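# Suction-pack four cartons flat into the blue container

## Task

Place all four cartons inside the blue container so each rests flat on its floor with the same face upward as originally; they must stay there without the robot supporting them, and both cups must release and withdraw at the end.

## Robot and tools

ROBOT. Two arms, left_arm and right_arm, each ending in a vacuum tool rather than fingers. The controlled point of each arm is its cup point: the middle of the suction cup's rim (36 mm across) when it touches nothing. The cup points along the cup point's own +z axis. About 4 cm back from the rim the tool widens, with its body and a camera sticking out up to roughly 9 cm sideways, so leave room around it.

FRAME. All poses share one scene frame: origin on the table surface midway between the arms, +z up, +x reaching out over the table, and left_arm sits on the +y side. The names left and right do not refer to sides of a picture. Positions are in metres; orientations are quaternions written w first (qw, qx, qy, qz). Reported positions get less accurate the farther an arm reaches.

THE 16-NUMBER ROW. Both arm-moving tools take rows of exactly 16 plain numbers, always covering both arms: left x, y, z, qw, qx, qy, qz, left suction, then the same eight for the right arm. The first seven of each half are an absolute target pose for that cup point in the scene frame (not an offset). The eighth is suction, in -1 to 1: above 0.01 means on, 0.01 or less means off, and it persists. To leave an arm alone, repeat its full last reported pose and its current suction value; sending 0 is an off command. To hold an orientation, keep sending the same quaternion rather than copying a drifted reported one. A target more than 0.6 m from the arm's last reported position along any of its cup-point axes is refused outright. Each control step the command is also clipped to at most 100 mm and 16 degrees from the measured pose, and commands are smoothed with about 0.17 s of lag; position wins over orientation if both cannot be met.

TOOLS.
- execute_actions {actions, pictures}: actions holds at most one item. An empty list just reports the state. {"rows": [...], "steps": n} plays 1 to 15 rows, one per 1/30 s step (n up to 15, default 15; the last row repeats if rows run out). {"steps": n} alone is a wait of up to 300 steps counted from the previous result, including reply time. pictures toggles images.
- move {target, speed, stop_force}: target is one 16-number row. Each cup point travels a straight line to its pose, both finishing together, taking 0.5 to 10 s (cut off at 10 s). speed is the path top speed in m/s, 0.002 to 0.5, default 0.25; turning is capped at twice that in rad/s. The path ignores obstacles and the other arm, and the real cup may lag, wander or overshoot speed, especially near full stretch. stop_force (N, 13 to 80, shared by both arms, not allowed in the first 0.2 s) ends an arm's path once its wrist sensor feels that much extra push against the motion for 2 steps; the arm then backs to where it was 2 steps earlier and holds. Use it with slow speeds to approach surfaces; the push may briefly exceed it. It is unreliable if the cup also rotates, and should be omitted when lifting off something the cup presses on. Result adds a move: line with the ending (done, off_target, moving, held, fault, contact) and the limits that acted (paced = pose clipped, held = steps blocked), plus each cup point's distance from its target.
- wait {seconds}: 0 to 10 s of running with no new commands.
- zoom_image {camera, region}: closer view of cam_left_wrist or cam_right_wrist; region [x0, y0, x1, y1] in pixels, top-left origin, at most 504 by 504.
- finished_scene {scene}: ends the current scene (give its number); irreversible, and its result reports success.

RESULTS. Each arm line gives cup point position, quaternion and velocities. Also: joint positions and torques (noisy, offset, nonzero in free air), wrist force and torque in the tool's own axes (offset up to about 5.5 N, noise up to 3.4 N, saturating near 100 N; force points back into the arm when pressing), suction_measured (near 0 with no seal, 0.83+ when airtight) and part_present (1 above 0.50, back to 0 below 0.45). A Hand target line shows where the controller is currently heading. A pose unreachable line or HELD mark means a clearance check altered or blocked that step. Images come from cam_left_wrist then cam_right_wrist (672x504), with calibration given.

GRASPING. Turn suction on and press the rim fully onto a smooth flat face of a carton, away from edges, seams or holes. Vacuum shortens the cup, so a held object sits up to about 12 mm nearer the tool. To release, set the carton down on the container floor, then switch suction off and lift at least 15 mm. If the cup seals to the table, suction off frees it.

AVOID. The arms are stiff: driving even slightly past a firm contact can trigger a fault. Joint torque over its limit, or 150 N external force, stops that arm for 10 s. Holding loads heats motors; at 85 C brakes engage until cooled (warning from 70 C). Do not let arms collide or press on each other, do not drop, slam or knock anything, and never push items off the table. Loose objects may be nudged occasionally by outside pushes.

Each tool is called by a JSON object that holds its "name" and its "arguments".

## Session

{"name": "execute_actions", "arguments": {"actions": []}}

Scene clock: 0.00 s of 6000.00 s.
left_arm: end_effector_position=(+0.5808, +0.6565, +0.1997) suction_measured=0.01 part_present=0 end_effector_quat_wxyz=(+0.000, -0.246, +0.969, +0.000) end_effector_velocity=(-0.000, -0.000, -0.000) end_effector_angular_velocity=(-0.001, +0.001, +0.001) | right_arm: end_effector_position=(+0.5734, -0.3945, +0.1996) suction_measured=0.00 part_present=0 end_effector_quat_wxyz=(-0.000, +0.188, +0.982, +0.001) end_effector_velocity=(-0.000, +0.000, -0.000) end_effector_angular_velocity=(+0.000, +0.001, +0.000)
Joint positions: left_arm=[-0.281 -1.557  2.143 -2.158 -1.57   2.339] | right_arm=[-0.279 -1.557  2.143 -2.157 -1.569 -2.897]
Joint velocities: left_arm=[-0.     0.     0.001 -0.    -0.001 -0.001] | right_arm=[ 0.  0.  0.  0.  0. -0.]
Joint torques (N m, as the arm reports them, + toward a larger angle): no reading
Wrist force (N, on the end effector, along its own x y z axes, offset not removed): no reading
Wrist torque (N m, same axes, about the end effector's origin, offset not removed): no reading
Hand target (left_arm): +0.581, +0.657, +0.200; +0.000, -0.246, +0.969, +0.000
Hand target (right_arm): +0.573, -0.394, +0.200; -0.000, +0.188, +0.982, +0.001
camera_calibration (this result's frames):
cam_left_wrist: T_world_to_cam=[[0.512599, -0.858612, 0.0052599, 0.269284], [-0.759713, -0.450684, 0.468742, 0.661736], [-0.400097, -0.244273, -0.883319, 0.649326], [0, 0, 0, 1]] pos_world=[0.624489, 0.688057, 0.261962]
cam_right_wrist: T_world_to_cam=[[-0.40073, -0.916046, 0.0166139, -0.12298], [-0.821848, 0.367419, 0.435396, 0.556782], [-0.404947, 0.160822, -0.900086, 0.553681], [0, 0, 0, 1]] pos_world=[0.632519, -0.406272, 0.257983]

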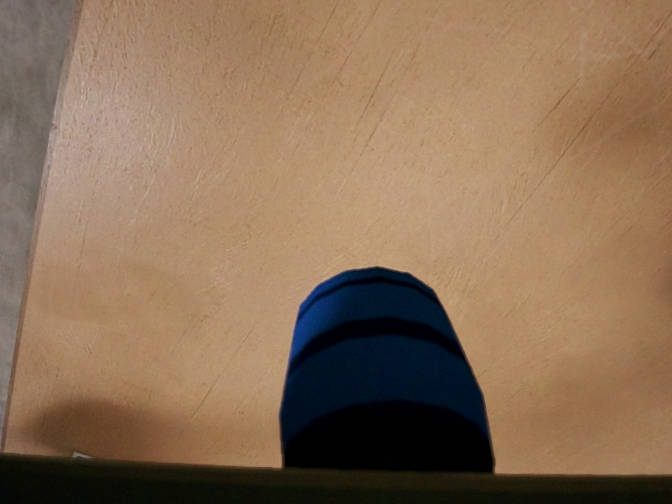

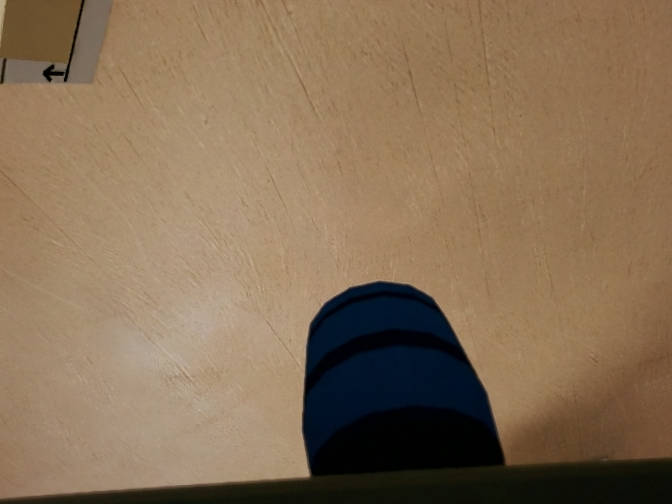

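{"name": "move", "arguments": {"target": [0.5,0.5,0.42,0,-0.7071,0.7071,0,0,0.5,-0.4,0.42,0,0.7071,0.7071,0,0], "speed": 0.3}}

Scene clock: 14.63 s of 6000.00 s.
left_arm: end_effector_position=(+0.4998, +0.5003, +0.4198) suction_measured=0.01 part_present=0 end_effector_quat_wxyz=(+0.000, +0.707, -0.707, +0.000) end_effector_velocity=(-0.001, -0.002, +0.001) end_effector_angular_velocity=(+0.000, +0.002, +0.010) | right_arm: end_effector_position=(+0.4998, -0.4001, +0.4199) suction_measured=0.00 part_present=0 end_effector_quat_wxyz=(+0.000, +0.707, +0.707, +0.000) end_effector_velocity=(-0.001, -0.000, +0.002) end_effector_angular_velocity=(-0.000, +0.001, -0.010)
Joint positions: left_arm=[-0.588 -1.799  1.94  -1.712 -1.571  0.96 ] | right_arm=[-0.307 -1.833  1.965 -1.703 -1.571 -1.734]
Joint velocities: left_arm=[-0.003 -0.    -0.002  0.004 -0.001 -0.013] | right_arm=[-0.    -0.001 -0.002  0.004 -0.001  0.01 ]
Joint torques (N m, as the arm reports them, + toward a larger angle): left_arm=[-16.76 -49.23 -54.61   0.1    1.83  -3.08] | right_arm=[  4.01 -39.28 -54.13  -0.84  -2.16   1.44]
Wrist force (N, on the end effector, along its own x y z axes, offset not removed): left_arm=[-4.5 -3.4 -3.5] | right_arm=[-1.3 1.8 4.5]
Wrist torque (N m, same axes, about the end effector's origin, offset not removed): left_arm=[-0.53 0.65 0.21] | right_arm=[0.09 0.09 0.09]
Hand target (left_arm): +0.500, +0.500, +0.420; +0.000, +0.707, -0.707, +0.000
Hand target (right_arm): +0.500, -0.400, +0.420; +0.000, +0.707, +0.707, +0.000
Off the commanded pose (left_arm): 0.000 m, 0 deg.
Off the commanded pose (right_arm): 0.000 m, 0 deg.
After step 90, 9.03 s passed at rest.
move: done
camera_calibration (this result's frames):
cam_left_wrist: T_world_to_cam=[[0.99917, 0.0403837, 0.00528799, -0.51746], [0.0331642, -0.882081, 0.469929, 0.245687], [0.0236419, -0.469364, -0.882688, 0.673777], [0, 0, 0, 1]] pos_world=[0.492953, 0.553859, 0.482016]
cam_right_wrist: T_world_to_cam=[[-0.999295, 0.0329526, 0.0179871, 0.517008], [0.0374965, 0.899676, 0.434944, 0.186131], [-0.00185, 0.435312, -0.900278, 0.631493], [0, 0, 0, 1]] pos_world=[0.510833, -0.459391, 0.478263]

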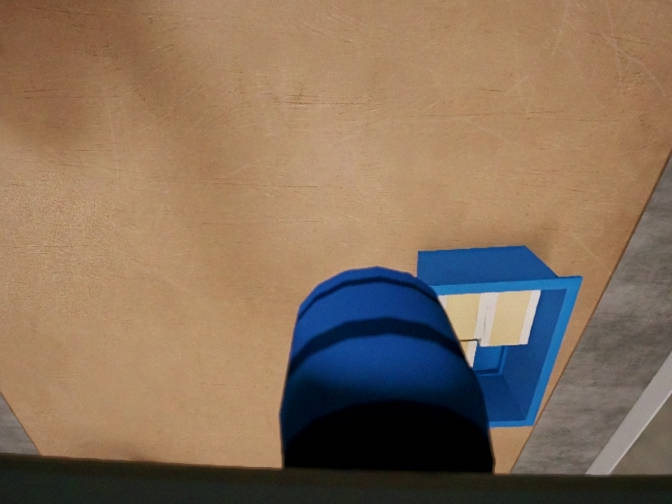

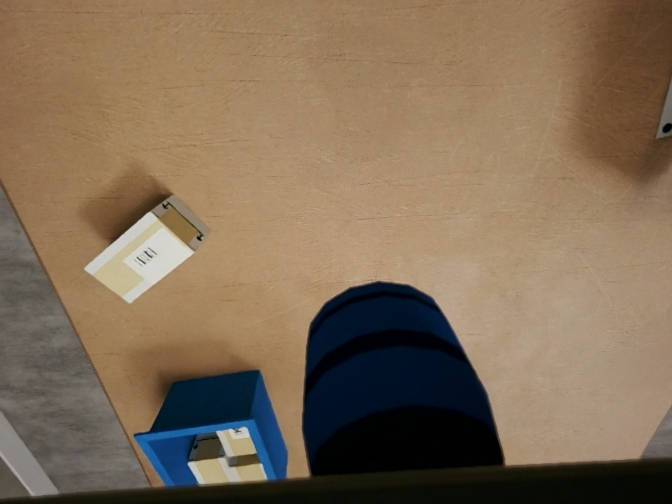

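{"name": "move", "arguments": {"target": [0.72,0.33,0.33,0,-0.7071,0.7071,0,0,0.72,-0.3,0.3,0,0.7071,0.7071,0,0], "speed": 0.3}}

Scene clock: 28.17 s of 6000.00 s.
left_arm: end_effector_position=(+0.7197, +0.3299, +0.3303) suction_measured=0.01 part_present=0 end_effector_quat_wxyz=(-0.000, +0.707, -0.707, +0.000) end_effector_velocity=(+0.002, -0.001, -0.001) end_effector_angular_velocity=(+0.000, +0.001, +0.001) | right_arm: end_effector_position=(+0.7197, -0.2997, +0.3001) suction_measured=0.00 part_present=0 end_effector_quat_wxyz=(-0.000, +0.707, +0.707, -0.000) end_effector_velocity=(+0.002, +0.000, -0.001) end_effector_angular_velocity=(+0.000, +0.001, -0.000)
Joint positions: left_arm=[-0.603 -1.314  1.608 -1.865 -1.571  0.943] | right_arm=[-0.128 -1.377  1.742 -1.936 -1.571 -1.554]
Joint velocities: left_arm=[ 0.     0.004 -0.004  0.001 -0.    -0.001] | right_arm=[ 0.     0.003 -0.003  0.     0.     0.001]
Joint torques (N m, as the arm reports them, + toward a larger angle): left_arm=[ 20.57 -56.27 -54.62  -0.44  -1.94   4.15] | right_arm=[ 11.1  -49.54 -50.92  -7.34  -2.29   1.4 ]
Wrist force (N, on the end effector, along its own x y z axes, offset not removed): left_arm=[-2.7 -3.5 2.3] | right_arm=[2.2 2.8 5.1]
Wrist torque (N m, same axes, about the end effector's origin, offset not removed): left_arm=[-0.57 0.25 0.17] | right_arm=[0.19 -0.52 0.06]
Hand target (left_arm): +0.720, +0.330, +0.330; +0.000, +0.707, -0.707, +0.000
Hand target (right_arm): +0.720, -0.300, +0.300; -0.000, +0.707, +0.707, -0.000
Off the commanded pose (left_arm): 0.000 m, 0 deg.
Off the commanded pose (right_arm): 0.000 m, 0 deg.
After step 90, 8.87 s passed at rest.
move: done
camera_calibration (this result's frames):
cam_left_wrist: T_world_to_cam=[[0.999126, 0.0414495, 0.00532941, -0.730223], [0.0340939, -0.882205, 0.46963, 0.129596], [0.0241676, -0.469038, -0.882847, 0.509133], [0, 0, 0, 1]] pos_world=[0.712862, 0.3834, 0.392516]
cam_right_wrist: T_world_to_cam=[[-0.999254, 0.0339913, 0.0183493, 0.735772], [0.0385892, 0.899671, 0.434859, 0.138897], [-0.00172693, 0.435242, -0.900312, 0.480296], [0, 0, 0, 1]] pos_world=[0.730692, -0.359017, 0.358514]

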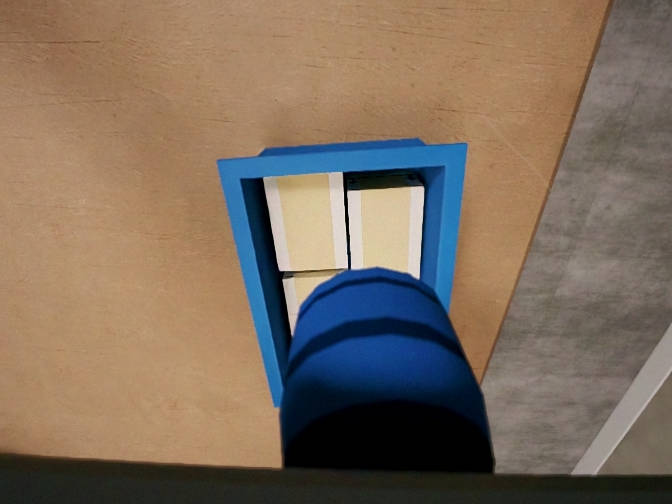

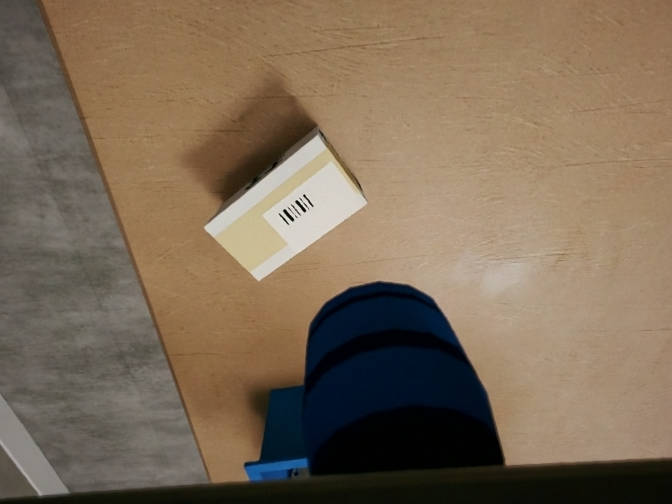

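{"name": "move", "arguments": {"target": [0.76,0.2,0.33,0,-0.7071,0.7071,0,0,0.776,-0.255,0.12,0,0.309,-0.951,0,0], "speed": 0.25}}

{"name": "move", "arguments": {"target": [0.76,0.2,0.33,0,-0.7071,0.7071,0,0,0.776,-0.255,0.085,0,0.309,-0.951,0,0], "speed": 0.1}}

{"name": "move", "arguments": {"target": [0.76,0.2,0.33,0,-0.7071,0.7071,0,0,0.776,-0.255,0.035,0,0.309,-0.951,0,1], "speed": 0.012, "stop_force": 13}}

Scene clock: 74.63 s of 6000.00 s.
left_arm: end_effector_position=(+0.7599, +0.2001, +0.3301) suction_measured=0.01 part_present=0 end_effector_quat_wxyz=(+0.000, +0.707, -0.707, +0.000) end_effector_velocity=(+0.000, -0.001, -0.000) end_effector_angular_velocity=(+0.001, -0.000, +0.001) | right_arm: end_effector_position=(+0.7760, -0.2549, +0.1201) suction_measured=0.00 part_present=0 end_effector_quat_wxyz=(-0.000, -0.308, +0.951, -0.000) end_effector_velocity=(+0.000, +0.000, -0.002) end_effector_angular_velocity=(+0.001, +0.001, +0.016)
Joint positions: left_arm=[-0.691 -1.16   1.399 -1.809 -1.571  0.855] | right_arm=[-0.076 -1.135  1.768 -2.204 -1.571 -3.699]
Joint velocities: left_arm=[-0.001  0.001 -0.001  0.001  0.001 -0.002] | right_arm=[ 0.     0.002  0.    -0.002  0.001 -0.015]
Joint torques (N m, as the arm reports them, + toward a larger angle): left_arm=[-17.7  -69.55 -54.96  -0.35  -1.93  -3.42] | right_arm=[ 10.65 -64.53 -46.58  -7.21   2.24  -1.63]
Wrist force (N, on the end effector, along its own x y z axes, offset not removed): left_arm=[2.0 -1.4 -2.7] | right_arm=[3.0 0.8 3.3]
Wrist torque (N m, same axes, about the end effector's origin, offset not removed): left_arm=[-0.02 -0.41 0.05] | right_arm=[-0.11 -0.62 0.12]
Hand target (left_arm): +0.760, +0.200, +0.330; +0.000, +0.707, -0.707, +0.000
Hand target (right_arm): +0.776, -0.255, +0.120; -0.000, -0.309, +0.951, +0.000
Off the commanded pose (left_arm): 0.000 m, 0 deg.
Off the commanded pose (right_arm): 0.000 m, 0 deg.
After step 90, 38.57 s passed at rest.
move: done
camera_calibration (this result's frames):
cam_left_wrist: T_world_to_cam=[[0.999126, 0.0414804, 0.00522039, -0.764916], [0.0341723, -0.882201, 0.469631, 0.0137434], [0.0240859, -0.469042, -0.882847, 0.447148], [0, 0, 0, 1]] pos_world=[0.753008, 0.253585, 0.392302]
cam_right_wrist: T_world_to_cam=[[0.558406, -0.829369, 0.0181393, -0.635012], [-0.751295, -0.496326, 0.434991, 0.431808], [-0.351765, -0.25653, -0.900252, 0.394075], [0, 0, 0, 1]] pos_world=[0.817631, -0.21125, 0.178452]

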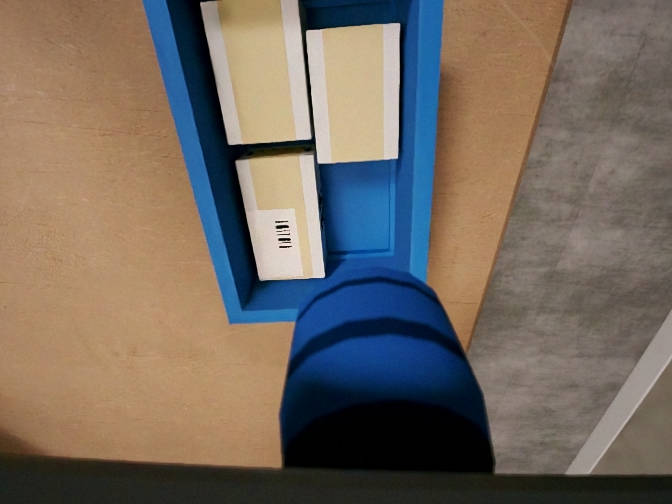

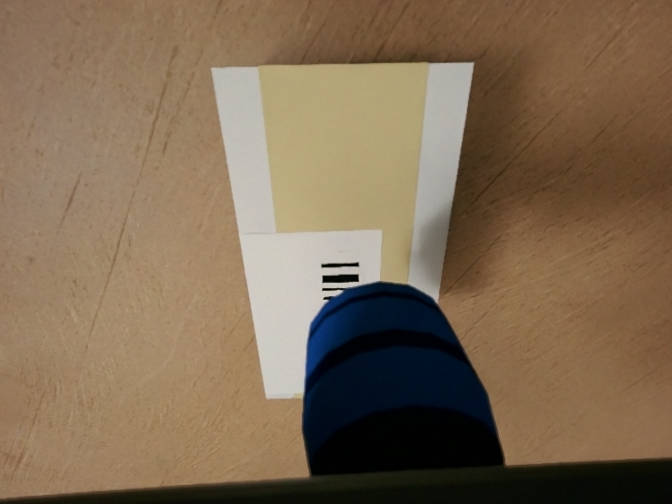

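Scene clock: 75.53 s of 6000.00 s.
left_arm: end_effector_position=(+0.7600, +0.2000, +0.3300) suction_measured=0.01 part_present=0 end_effector_quat_wxyz=(+0.000, +0.707, -0.707, +0.000) end_effector_velocity=(-0.000, +0.001, -0.001) end_effector_angular_velocity=(+0.002, +0.000, +0.000) | right_arm: end_effector_position=(+0.7760, -0.2550, +0.0853) suction_measured=0.00 part_present=0 end_effector_quat_wxyz=(-0.000, -0.309, +0.951, +0.000) end_effector_velocity=(+0.000, -0.000, -0.003) end_effector_angular_velocity=(+0.000, -0.001, -0.000)
Joint positions: left_arm=[-0.691 -1.16   1.398 -1.809 -1.571  0.855] | right_arm=[-0.076 -1.099  1.789 -2.26  -1.571 -3.701]
Joint velocities: left_arm=[-0.     0.     0.001  0.     0.001 -0.   ] | right_arm=[-0.     0.003  0.001 -0.006 -0.    -0.   ]
Joint torques (N m, as the arm reports them, + toward a larger angle): left_arm=[ -2.66 -67.4  -55.18  -0.03   0.14  -0.25] | right_arm=[ -7.79 -63.97 -32.82  -7.43   2.33  -2.01]
Wrist force (N, on the end effector, along its own x y z axes, offset not removed): left_arm=[0.7 0.2 1.7] | right_arm=[0.0 1.4 1.5]
Wrist torque (N m, same axes, about the end effector's origin, offset not removed): left_arm=[0.09 -0.19 -0.10] | right_arm=[0.04 -0.17 0.06]
Hand target (left_arm): +0.760, +0.200, +0.330; +0.000, +0.707, -0.707, -0.000
Hand target (right_arm): +0.776, -0.255, +0.085; -0.000, -0.309, +0.951, +0.000
Off the commanded pose (left_arm): 0.000 m, 0 deg.
Off the commanded pose (right_arm): 0.000 m, 0 deg.
move: done
camera_calibration (this result's frames):
cam_left_wrist: T_world_to_cam=[[0.999126, 0.0414805, 0.00517236, -0.764993], [0.034196, -0.882221, 0.469591, 0.0136832], [0.024042, -0.469004, -0.882869, 0.447063], [0, 0, 0, 1]] pos_world=[0.753108, 0.253478, 0.39223]
cam_right_wrist: T_world_to_cam=[[0.559845, -0.828399, 0.0181111, -0.635299], [-0.750467, -0.49767, 0.434885, 0.445921], [-0.351245, -0.25706, -0.900304, 0.362194], [0, 0, 0, 1]] pos_world=[0.817537, -0.211254, 0.143666]

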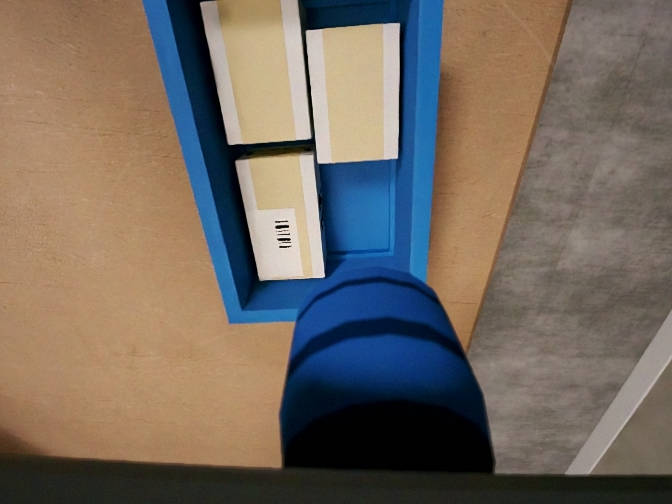

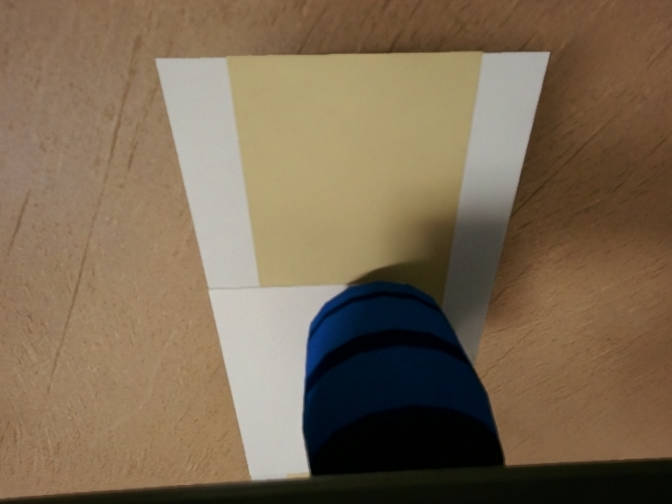

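Scene clock: 77.67 s of 6000.00 s.
left_arm: end_effector_position=(+0.7600, +0.2000, +0.3300) suction_measured=0.01 part_present=0 end_effector_quat_wxyz=(+0.000, +0.707, -0.707, +0.000) end_effector_velocity=(-0.000, -0.000, -0.000) end_effector_angular_velocity=(-0.001, +0.001, -0.002) | right_arm: end_effector_position=(+0.7761, -0.2550, +0.0643) suction_measured=0.91 part_present=1 end_effector_quat_wxyz=(+0.000, -0.309, +0.951, -0.000) end_effector_velocity=(-0.001, +0.000, +0.001) end_effector_angular_velocity=(-0.000, +0.004, +0.000)
Joint positions: left_arm=[-0.691 -1.16   1.398 -1.809 -1.571  0.855] | right_arm=[-0.076 -1.076  1.799 -2.294 -1.571 -3.701]
Joint velocities: left_arm=[-0.     0.     0.    -0.    -0.001  0.002] | right_arm=[ 0.    -0.001 -0.002  0.007  0.    -0.   ]
Joint torques (N m, as the arm reports them, + toward a larger angle): left_arm=[  9.81 -66.96 -55.11  -0.25   1.66   2.64] | right_arm=[ -3.9  -60.57 -31.66   0.3    0.95  -1.82]
Wrist force (N, on the end effector, along its own x y z axes, offset not removed): left_arm=[-6.2 -2.0 3.1] | right_arm=[17.5 7.8 -38.0]
Wrist torque (N m, same axes, about the end effector's origin, offset not removed): left_arm=[-0.12 0.90 0.19] | right_arm=[0.19 -0.68 0.08]
Hand target (left_arm): +0.760, +0.200, +0.330; -0.000, +0.707, -0.707, -0.000
Hand target (right_arm): +0.776, -0.255, +0.065; +0.000, -0.309, +0.951, -0.000
Off the commanded pose (left_arm): 0.000 m, 0 deg.
Off the commanded pose (right_arm): 0.029 m, 0 deg.
move: contact (right_arm)
camera_calibration (this result's frames):
cam_left_wrist: T_world_to_cam=[[0.999126, 0.0414805, 0.0051978, -0.765009], [0.0341847, -0.882235, 0.469567, 0.0137094], [0.0240635, -0.468979, -0.882882, 0.447049], [0, 0, 0, 1]] pos_world=[0.753114, 0.253484, 0.39223]
cam_right_wrist: T_world_to_cam=[[0.559837, -0.828402, 0.0182124, -0.634943], [-0.750567, -0.497679, 0.434702, 0.455156], [-0.351044, -0.257032, -0.90039, 0.343186], [0, 0, 0, 1]] pos_world=[0.817563, -0.211257, 0.122709]

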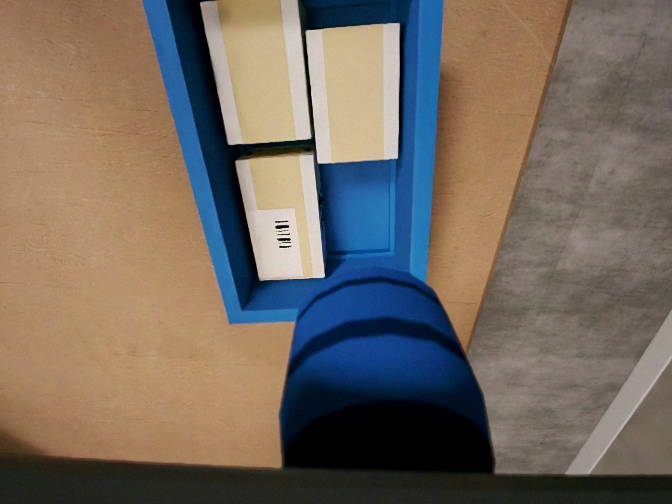

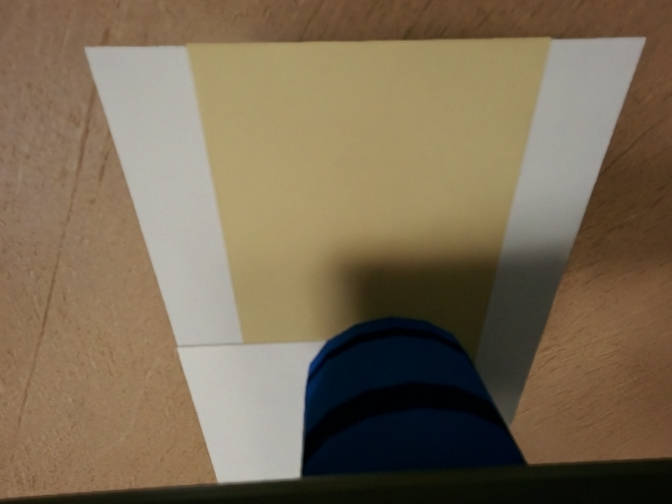

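{"name": "move", "arguments": {"target": [0.782,0.235,0.2,0,0.669,0.743,0,0,0.776,-0.22,0.2,0,0.743,-0.669,0,1], "speed": 0.15}}

Scene clock: 116.50 s of 6000.00 s.
left_arm: end_effector_position=(+0.7817, +0.2343, +0.2024) suction_measured=0.01 part_present=0 end_effector_quat_wxyz=(-0.000, +0.648, +0.762, +0.000) end_effector_velocity=(-0.000, +0.000, -0.001) end_effector_angular_velocity=(-0.001, +0.001, -0.014) | right_arm: end_effector_position=(+0.7758, -0.2207, +0.1976) suction_measured=0.91 part_present=1 end_effector_quat_wxyz=(+0.000, +0.737, -0.676, +0.000) end_effector_velocity=(+0.001, -0.000, +0.001) end_effector_angular_velocity=(+0.001, -0.001, +0.004)
Joint positions: left_arm=[-0.648 -1.087  1.526 -2.01  -1.571  3.879] | right_arm=[-0.035 -1.19   1.69  -2.071 -1.571 -4.688]
Joint velocities: left_arm=[ 0.     0.     0.001 -0.001 -0.002  0.014] | right_arm=[-0.001 -0.    -0.001  0.     0.001 -0.004]
Joint torques (N m, as the arm reports them, + toward a larger angle): left_arm=[ 21.34 -69.57 -28.36  -6.94  -2.13   3.53] | right_arm=[  9.79 -93.97 -53.07  -1.7   -1.16  -1.78]
Wrist force (N, on the end effector, along its own x y z axes, offset not removed): left_arm=[-2.4 -0.4 -1.7] | right_arm=[1.4 1.5 6.7]
Wrist torque (N m, same axes, about the end effector's origin, offset not removed): left_arm=[-0.16 0.23 0.02] | right_arm=[0.13 -0.41 0.02]
Hand target (left_arm): +0.782, +0.234, +0.202; -0.000, +0.648, +0.761, +0.000
Hand target (right_arm): +0.776, -0.221, +0.198; +0.000, +0.737, -0.676, -0.000
Off the commanded pose (left_arm): 0.003 m, 3 deg.
Off the commanded pose (right_arm): 0.003 m, 1 deg.
After step 90, 25.47 s passed at rest.
move: off_target (left_arm; path cut at 10 s)
camera_calibration (this result's frames):
cam_left_wrist: T_world_to_cam=[[-0.979523, -0.201267, 0.00512118, 0.816155], [-0.175333, 0.86526, 0.469664, -0.142464], [-0.098959, 0.459149, -0.88283, 0.228686], [0, 0, 0, 1]] pos_world=[0.797094, 0.182533, 0.264622]
cam_right_wrist: T_world_to_cam=[[0.998522, 0.0512575, 0.0180573, -0.754966], [0.0383167, -0.899649, 0.43493, -0.286643], [0.0385387, -0.433595, -0.900283, 0.130676], [0, 0, 0, 1]] pos_world=[0.759797, -0.16252, 0.255948]

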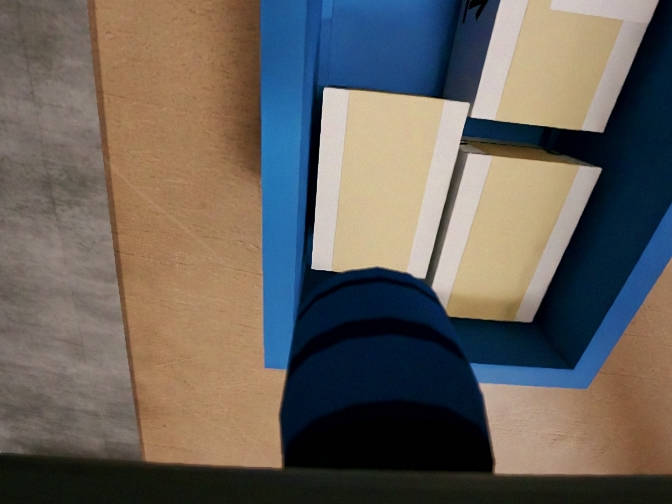

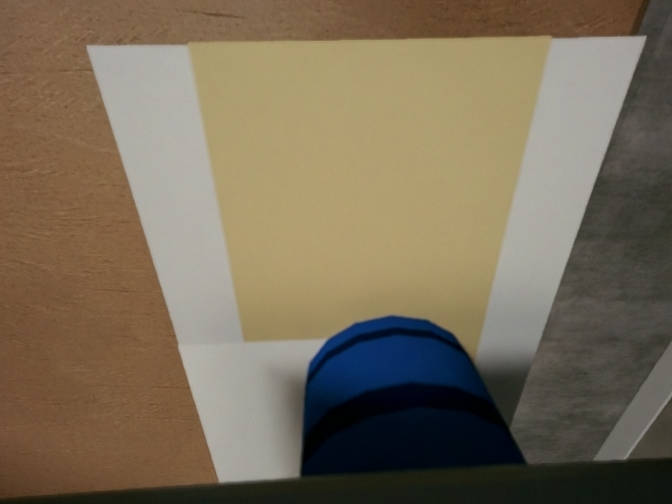

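{"name": "move", "arguments": {"target": [0.765,0.242,0.13,0,0.669,0.743,0,0,0.776,-0.22,0.2,0,0.743,-0.669,0,1], "speed": 0.1}}

Scene clock: 134.03 s of 6000.00 s.
left_arm: end_effector_position=(+0.7651, +0.2419, +0.1303) suction_measured=0.01 part_present=0 end_effector_quat_wxyz=(-0.000, +0.669, +0.743, -0.000) end_effector_velocity=(-0.000, +0.000, -0.002) end_effector_angular_velocity=(-0.000, -0.000, -0.000) | right_arm: end_effector_position=(+0.7760, -0.2200, +0.2000) suction_measured=0.91 part_present=1 end_effector_quat_wxyz=(+0.000, +0.743, -0.669, -0.000) end_effector_velocity=(+0.000, +0.000, +0.000) end_effector_angular_velocity=(-0.000, -0.001, +0.001)
Joint positions: left_arm=[-0.652 -1.057  1.622 -2.137 -1.571  3.93 ] | right_arm=[-0.034 -1.191  1.687 -2.067 -1.571 -4.706]
Joint velocities: left_arm=[ 0.     0.001  0.003 -0.005  0.     0.   ] | right_arm=[ 0.  0. -0. -0. -0. -0.]
Joint torques (N m, as the arm reports them, + toward a larger angle): left_arm=[-17.5  -68.98 -27.27  -6.41  -1.99   3.94] | right_arm=[  9.72 -96.01 -52.42  -1.01   2.55  -2.02]
Wrist force (N, on the end effector, along its own x y z axes, offset not removed): left_arm=[1.2 2.5 0.3] | right_arm=[1.9 2.3 7.8]
Wrist torque (N m, same axes, about the end effector's origin, offset not removed): left_arm=[0.49 -0.27 0.10] | right_arm=[0.18 -0.60 0.04]
Hand target (left_arm): +0.765, +0.242, +0.130; -0.000, +0.669, +0.743, -0.000
Hand target (right_arm): +0.776, -0.220, +0.200; +0.000, +0.743, -0.669, -0.000
Off the commanded pose (left_arm): 0.000 m, 0 deg.
Off the commanded pose (right_arm): 0.000 m, 0 deg.
After step 90, 13.30 s passed at rest.
move: done
camera_calibration (this result's frames):
cam_left_wrist: T_world_to_cam=[[-0.989285, -0.145902, 0.00521778, 0.79587], [-0.126393, 0.873801, 0.469571, -0.157637], [-0.0730704, 0.46388, -0.88288, 0.138893], [0, 0, 0, 1]] pos_world=[0.777567, 0.189432, 0.192495]
cam_right_wrist: T_world_to_cam=[[0.997342, 0.0705723, 0.0181125, -0.750094], [0.0556992, -0.898765, 0.434878, -0.300394], [0.0469692, -0.432713, -0.900307, 0.126796], [0, 0, 0, 1]] pos_world=[0.758877, -0.162181, 0.258377]

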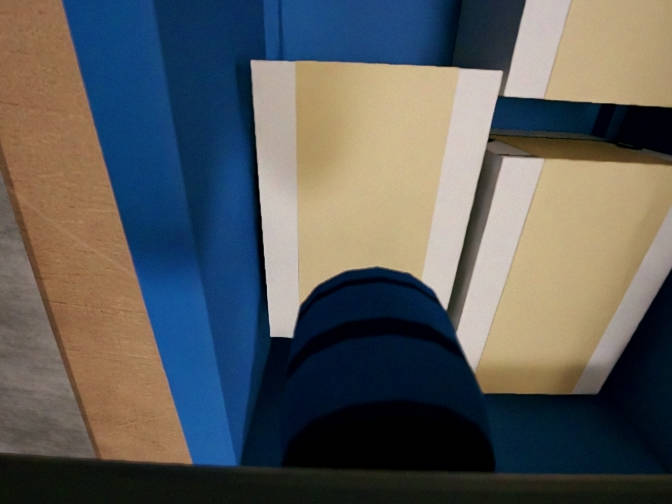

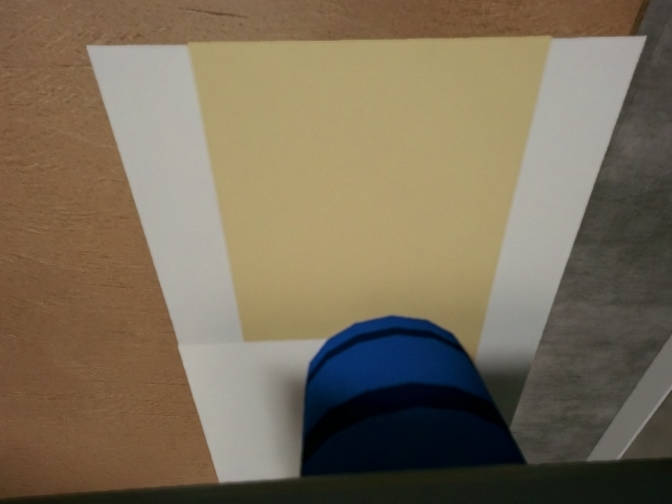

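{"name": "move", "arguments": {"target": [0.765,0.242,0.035,0,0.669,0.743,0,1,0.776,-0.22,0.2,0,0.743,-0.669,0,1], "speed": 0.02, "stop_force": 13}}

Scene clock: 143.87 s of 6000.00 s.
left_arm: end_effector_position=(+0.7651, +0.2419, +0.0672) suction_measured=0.86 part_present=1 end_effector_quat_wxyz=(+0.000, +0.669, +0.743, +0.000) end_effector_velocity=(-0.001, +0.001, +0.003) end_effector_angular_velocity=(+0.003, +0.004, +0.000) | right_arm: end_effector_position=(+0.7760, -0.2200, +0.2000) suction_measured=0.91 part_present=1 end_effector_quat_wxyz=(-0.000, +0.743, -0.669, +0.000) end_effector_velocity=(-0.000, -0.000, -0.000) end_effector_angular_velocity=(+0.000, +0.001, -0.000)
Joint positions: left_arm=[-0.652 -0.997  1.658 -2.232 -1.571  3.93 ] | right_arm=[-0.034 -1.191  1.687 -2.067 -1.571 -4.706]
Joint velocities: left_arm=[-0.    -0.003 -0.002  0.01  -0.    -0.   ] | right_arm=[-0.    -0.     0.     0.001  0.     0.   ]
Joint torques (N m, as the arm reports them, + toward a larger angle): left_arm=[-13.57 -62.59 -29.44   2.39  -1.06   1.47] | right_arm=[ 11.61 -89.96 -53.31  -1.24   2.42  -2.2 ]
Wrist force (N, on the end effector, along its own x y z axes, offset not removed): left_arm=[8.4 -13.2 -47.9] | right_arm=[1.6 2.5 7.2]
Wrist torque (N m, same axes, about the end effector's origin, offset not removed): left_arm=[-0.48 0.08 0.08] | right_arm=[0.18 -0.43 0.07]
Hand target (left_arm): +0.765, +0.242, +0.068; +0.000, +0.669, +0.743, -0.000
Hand target (right_arm): +0.776, -0.220, +0.200; -0.000, +0.743, -0.669, -0.000
Off the commanded pose (left_arm): 0.032 m, 0 deg.
Off the commanded pose (right_arm): 0.000 m, 0 deg.
After step 90, 3.30 s passed at rest.
move: contact (left_arm)
camera_calibration (this result's frames):
cam_left_wrist: T_world_to_cam=[[-0.989321, -0.145667, 0.00495168, 0.79613], [-0.126332, 0.873958, 0.469295, -0.128071], [-0.0726882, 0.463658, -0.883028, 0.0829539], [0, 0, 0, 1]] pos_world=[0.777479, 0.189436, 0.129412]
cam_right_wrist: T_world_to_cam=[[0.997337, 0.0706439, 0.0181187, -0.75008], [0.0557611, -0.898762, 0.434877, -0.300445], [0.0470058, -0.432709, -0.900307, 0.126782], [0, 0, 0, 1]] pos_world=[0.758877, -0.16218, 0.25839]

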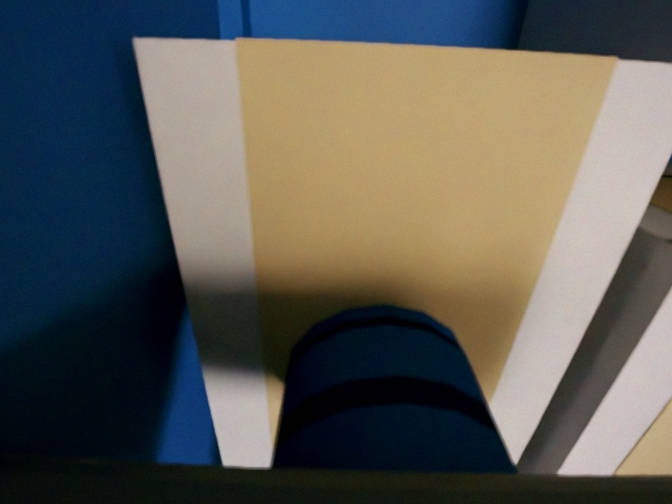

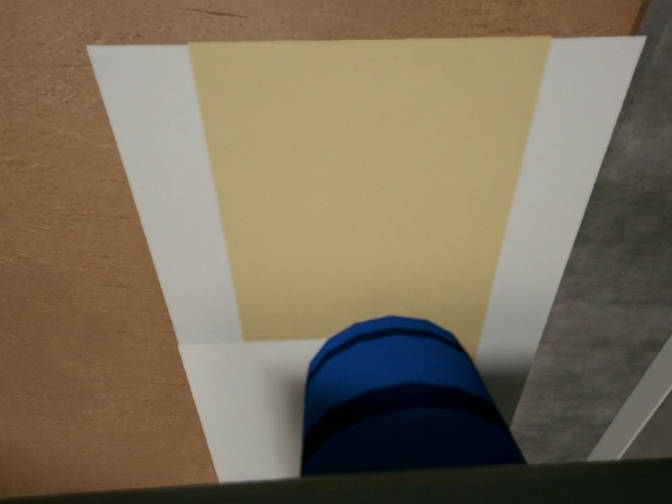

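{"name": "move", "arguments": {"target": [0.765,0.242,0.073,0,0.669,0.743,0,1,0.776,-0.22,0.2,0,0.743,-0.669,0,1], "speed": 0.03}}

{"name": "move", "arguments": {"target": [0.7635,0.264,0.073,0,0.669,0.743,0,1,0.776,-0.1,0.2,0,0.743,-0.669,0,1], "speed": 0.08}}

{"name": "move", "arguments": {"target": [0.7635,0.264,0.05,0,0.669,0.743,0,1,0.776,-0.1,0.2,0,0.743,-0.669,0,1], "speed": 0.01, "stop_force": 15}}

Scene clock: 152.23 s of 6000.00 s.
left_arm: end_effector_position=(+0.7650, +0.2420, +0.0727) suction_measured=0.86 part_present=1 end_effector_quat_wxyz=(-0.000, +0.669, +0.743, -0.000) end_effector_velocity=(-0.000, +0.000, +0.002) end_effector_angular_velocity=(+0.001, -0.000, +0.002) | right_arm: end_effector_position=(+0.7760, -0.2200, +0.2000) suction_measured=0.91 part_present=1 end_effector_quat_wxyz=(-0.000, +0.743, -0.669, +0.000) end_effector_velocity=(+0.000, -0.000, -0.001) end_effector_angular_velocity=(-0.000, +0.001, -0.000)
Joint positions: left_arm=[-0.652 -1.003  1.656 -2.223 -1.571  3.93 ] | right_arm=[-0.034 -1.191  1.687 -2.067 -1.571 -4.706]
Joint velocities: left_arm=[-0.    -0.002 -0.001  0.003  0.001 -0.002] | right_arm=[-0.     0.001 -0.    -0.    -0.     0.   ]
Joint torques (N m, as the arm reports them, + toward a larger angle): left_arm=[ -10.7  -106.87  -48.72   -0.29   -0.22    0.73] | right_arm=[  8.95 -80.49 -51.95  -1.6    2.13  -1.97]
Wrist force (N, on the end effector, along its own x y z axes, offset not removed): left_arm=[1.5 1.0 2.9] | right_arm=[0.4 2.8 7.7]
Wrist torque (N m, same axes, about the end effector's origin, offset not removed): left_arm=[0.24 -0.26 0.10] | right_arm=[0.26 -0.24 0.08]
Hand target (left_arm): +0.765, +0.242, +0.073; +0.000, +0.669, +0.743, -0.000
Hand target (right_arm): +0.776, -0.220, +0.200; +0.000, +0.743, -0.669, +0.000
Off the commanded pose (left_arm): 0.000 m, 0 deg.
Off the commanded pose (right_arm): 0.000 m, 0 deg.
After step 90, 4.67 s passed at rest.
move: done
camera_calibration (this result's frames):
cam_left_wrist: T_world_to_cam=[[-0.98932, -0.145668, 0.00523339, 0.796007], [-0.12618, 0.873836, 0.469562, -0.130857], [-0.0729733, 0.463887, -0.882884, 0.0879767], [0, 0, 0, 1]] pos_world=[0.777413, 0.189489, 0.134953]
cam_right_wrist: T_world_to_cam=[[0.997337, 0.0706446, 0.0181196, -0.750081], [0.0557614, -0.898762, 0.434877, -0.300445], [0.0470069, -0.432709, -0.900307, 0.126782], [0, 0, 0, 1]] pos_world=[0.758877, -0.16218, 0.25839]

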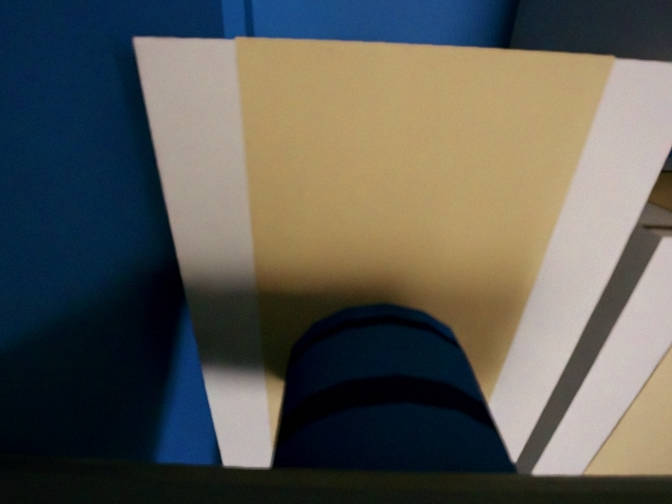

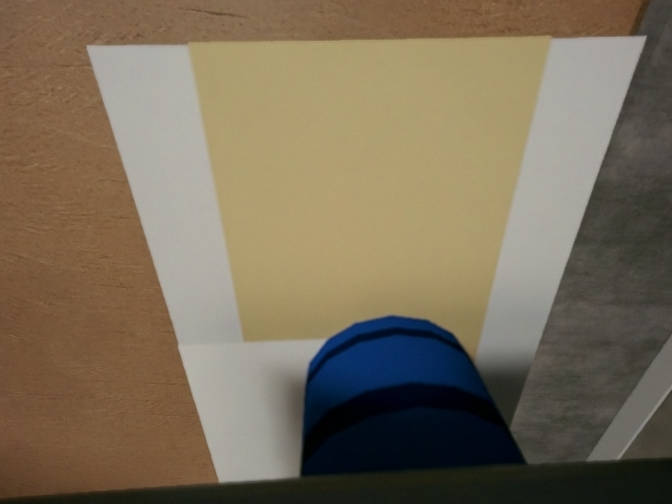

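Scene clock: 154.20 s of 6000.00 s.
left_arm: end_effector_position=(+0.7635, +0.2640, +0.0730) suction_measured=0.86 part_present=1 end_effector_quat_wxyz=(-0.000, +0.669, +0.743, -0.000) end_effector_velocity=(+0.000, +0.001, +0.000) end_effector_angular_velocity=(+0.001, -0.001, -0.001) | right_arm: end_effector_position=(+0.7757, -0.1002, +0.2000) suction_measured=0.91 part_present=1 end_effector_quat_wxyz=(+0.000, +0.743, -0.669, -0.000) end_effector_velocity=(+0.000, +0.002, -0.001) end_effector_angular_velocity=(+0.000, +0.001, +0.000)
Joint positions: left_arm=[-0.634 -1.018  1.681 -2.234 -1.571  3.949] | right_arm=[ 0.101 -1.126  1.591 -2.036 -1.571 -4.571]
Joint velocities: left_arm=[ 0.    -0.     0.    -0.     0.001  0.001] | right_arm=[ 0.003  0.003 -0.003  0.001  0.     0.002]
Joint torques (N m, as the arm reports them, + toward a larger angle): left_arm=[  24.14 -111.58  -26.64   -7.7     2.3     3.99] | right_arm=[ 11.49 -71.82 -52.92  -1.19  -1.31   1.58]
Wrist force (N, on the end effector, along its own x y z axes, offset not removed): left_arm=[-2.5 -3.9 3.4] | right_arm=[3.0 3.7 7.3]
Wrist torque (N m, same axes, about the end effector's origin, offset not removed): left_arm=[-0.28 0.12 0.39] | right_arm=[0.36 -0.70 0.07]
Hand target (left_arm): +0.764, +0.264, +0.073; -0.000, +0.669, +0.743, +0.000
Hand target (right_arm): +0.776, -0.100, +0.200; +0.000, +0.743, -0.669, -0.000
Off the commanded pose (left_arm): 0.000 m, 0 deg.
Off the commanded pose (right_arm): 0.000 m, 0 deg.
move: done
camera_calibration (this result's frames):
cam_left_wrist: T_world_to_cam=[[-0.989317, -0.14569, 0.00521683, 0.797754], [-0.126207, 0.87383, 0.469567, -0.150339], [-0.0729699, 0.463892, -0.882882, 0.0779112], [0, 0, 0, 1]] pos_world=[0.775942, 0.211453, 0.135219]
cam_right_wrist: T_world_to_cam=[[0.997341, 0.0706445, 0.0178976, -0.758209], [0.0558601, -0.89878, 0.434827, -0.192848], [0.0468041, -0.432671, -0.900336, 0.178807], [0, 0, 0, 1]] pos_world=[0.758596, -0.0423999, 0.258412]

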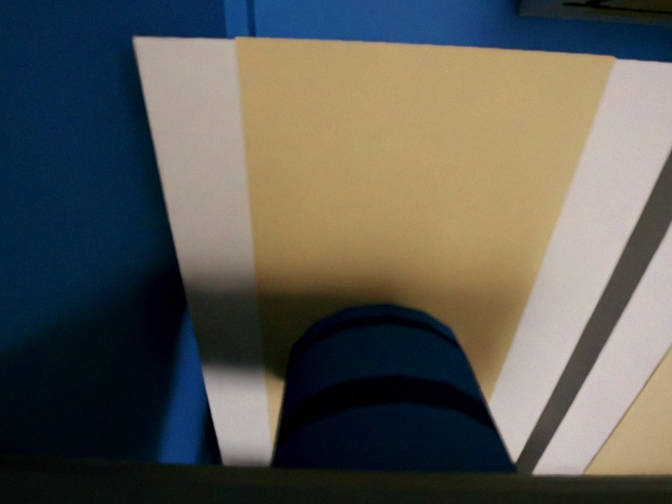

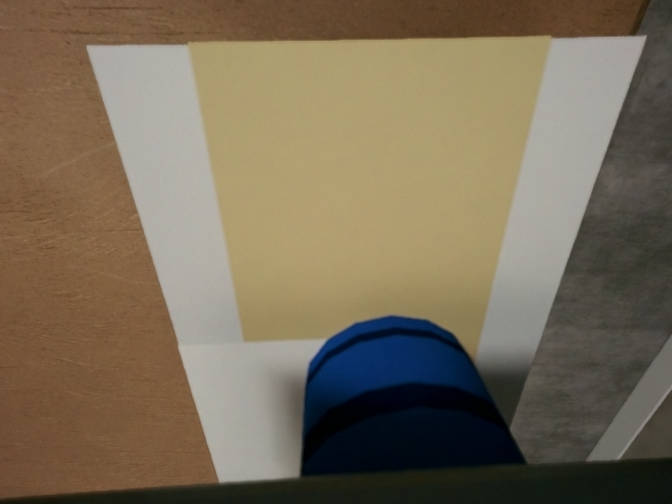

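Scene clock: 155.13 s of 6000.00 s.
left_arm: end_effector_position=(+0.7636, +0.2640, +0.0675) suction_measured=0.86 part_present=1 end_effector_quat_wxyz=(+0.000, +0.669, +0.743, +0.000) end_effector_velocity=(-0.001, +0.001, +0.001) end_effector_angular_velocity=(+0.002, +0.004, -0.001) | right_arm: end_effector_position=(+0.7759, -0.1001, +0.2000) suction_measured=0.91 part_present=1 end_effector_quat_wxyz=(+0.000, +0.743, -0.669, -0.000) end_effector_velocity=(+0.000, +0.000, +0.001) end_effector_angular_velocity=(-0.000, -0.000, +0.000)
Joint positions: left_arm=[-0.634 -1.013  1.684 -2.242 -1.571  3.949] | right_arm=[ 0.101 -1.126  1.591 -2.035 -1.571 -4.571]
Joint velocities: left_arm=[-0.    -0.002  0.     0.005 -0.001  0.001] | right_arm=[ 0.    -0.    -0.001  0.001 -0.    -0.   ]
Joint torques (N m, as the arm reports them, + toward a larger angle): left_arm=[ 18.28 -78.99 -31.03   0.72   1.17   3.37] | right_arm=[  6.07 -74.14 -53.56  -5.31  -2.23   1.64]
Wrist force (N, on the end effector, along its own x y z axes, offset not removed): left_arm=[4.8 -13.0 -33.1] | right_arm=[1.4 3.2 7.3]
Wrist torque (N m, same axes, about the end effector's origin, offset not removed): left_arm=[-0.47 0.18 0.05] | right_arm=[0.31 -0.43 0.14]
Hand target (left_arm): +0.764, +0.264, +0.068; +0.000, +0.669, +0.743, +0.000
Hand target (right_arm): +0.776, -0.100, +0.200; -0.000, +0.743, -0.669, -0.000
Off the commanded pose (left_arm): 0.018 m, 0 deg.
Off the commanded pose (right_arm): 0.000 m, 0 deg.
move: contact (left_arm)
camera_calibration (this result's frames):
cam_left_wrist: T_world_to_cam=[[-0.989316, -0.145701, 0.00496828, 0.797846], [-0.126348, 0.873915, 0.46937, -0.147672], [-0.0727295, 0.463728, -0.882987, 0.0729631], [0, 0, 0, 1]] pos_world=[0.775971, 0.211464, 0.129774]
cam_right_wrist: T_world_to_cam=[[0.997336, 0.0706818, 0.0180077, -0.758473], [0.0558436, -0.898759, 0.434872, -0.192742], [0.046922, -0.432708, -0.900312, 0.178724], [0, 0, 0, 1]] pos_world=[0.75883, -0.0422832, 0.258384]

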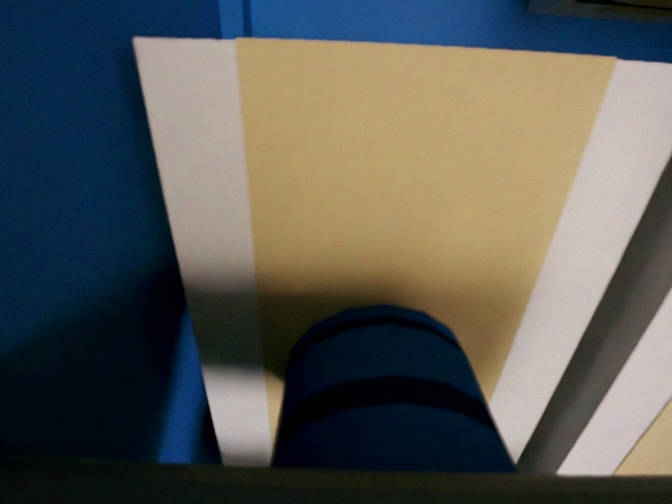

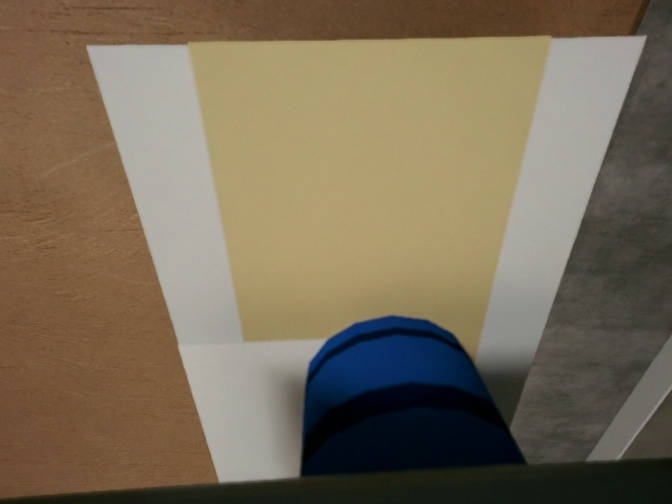

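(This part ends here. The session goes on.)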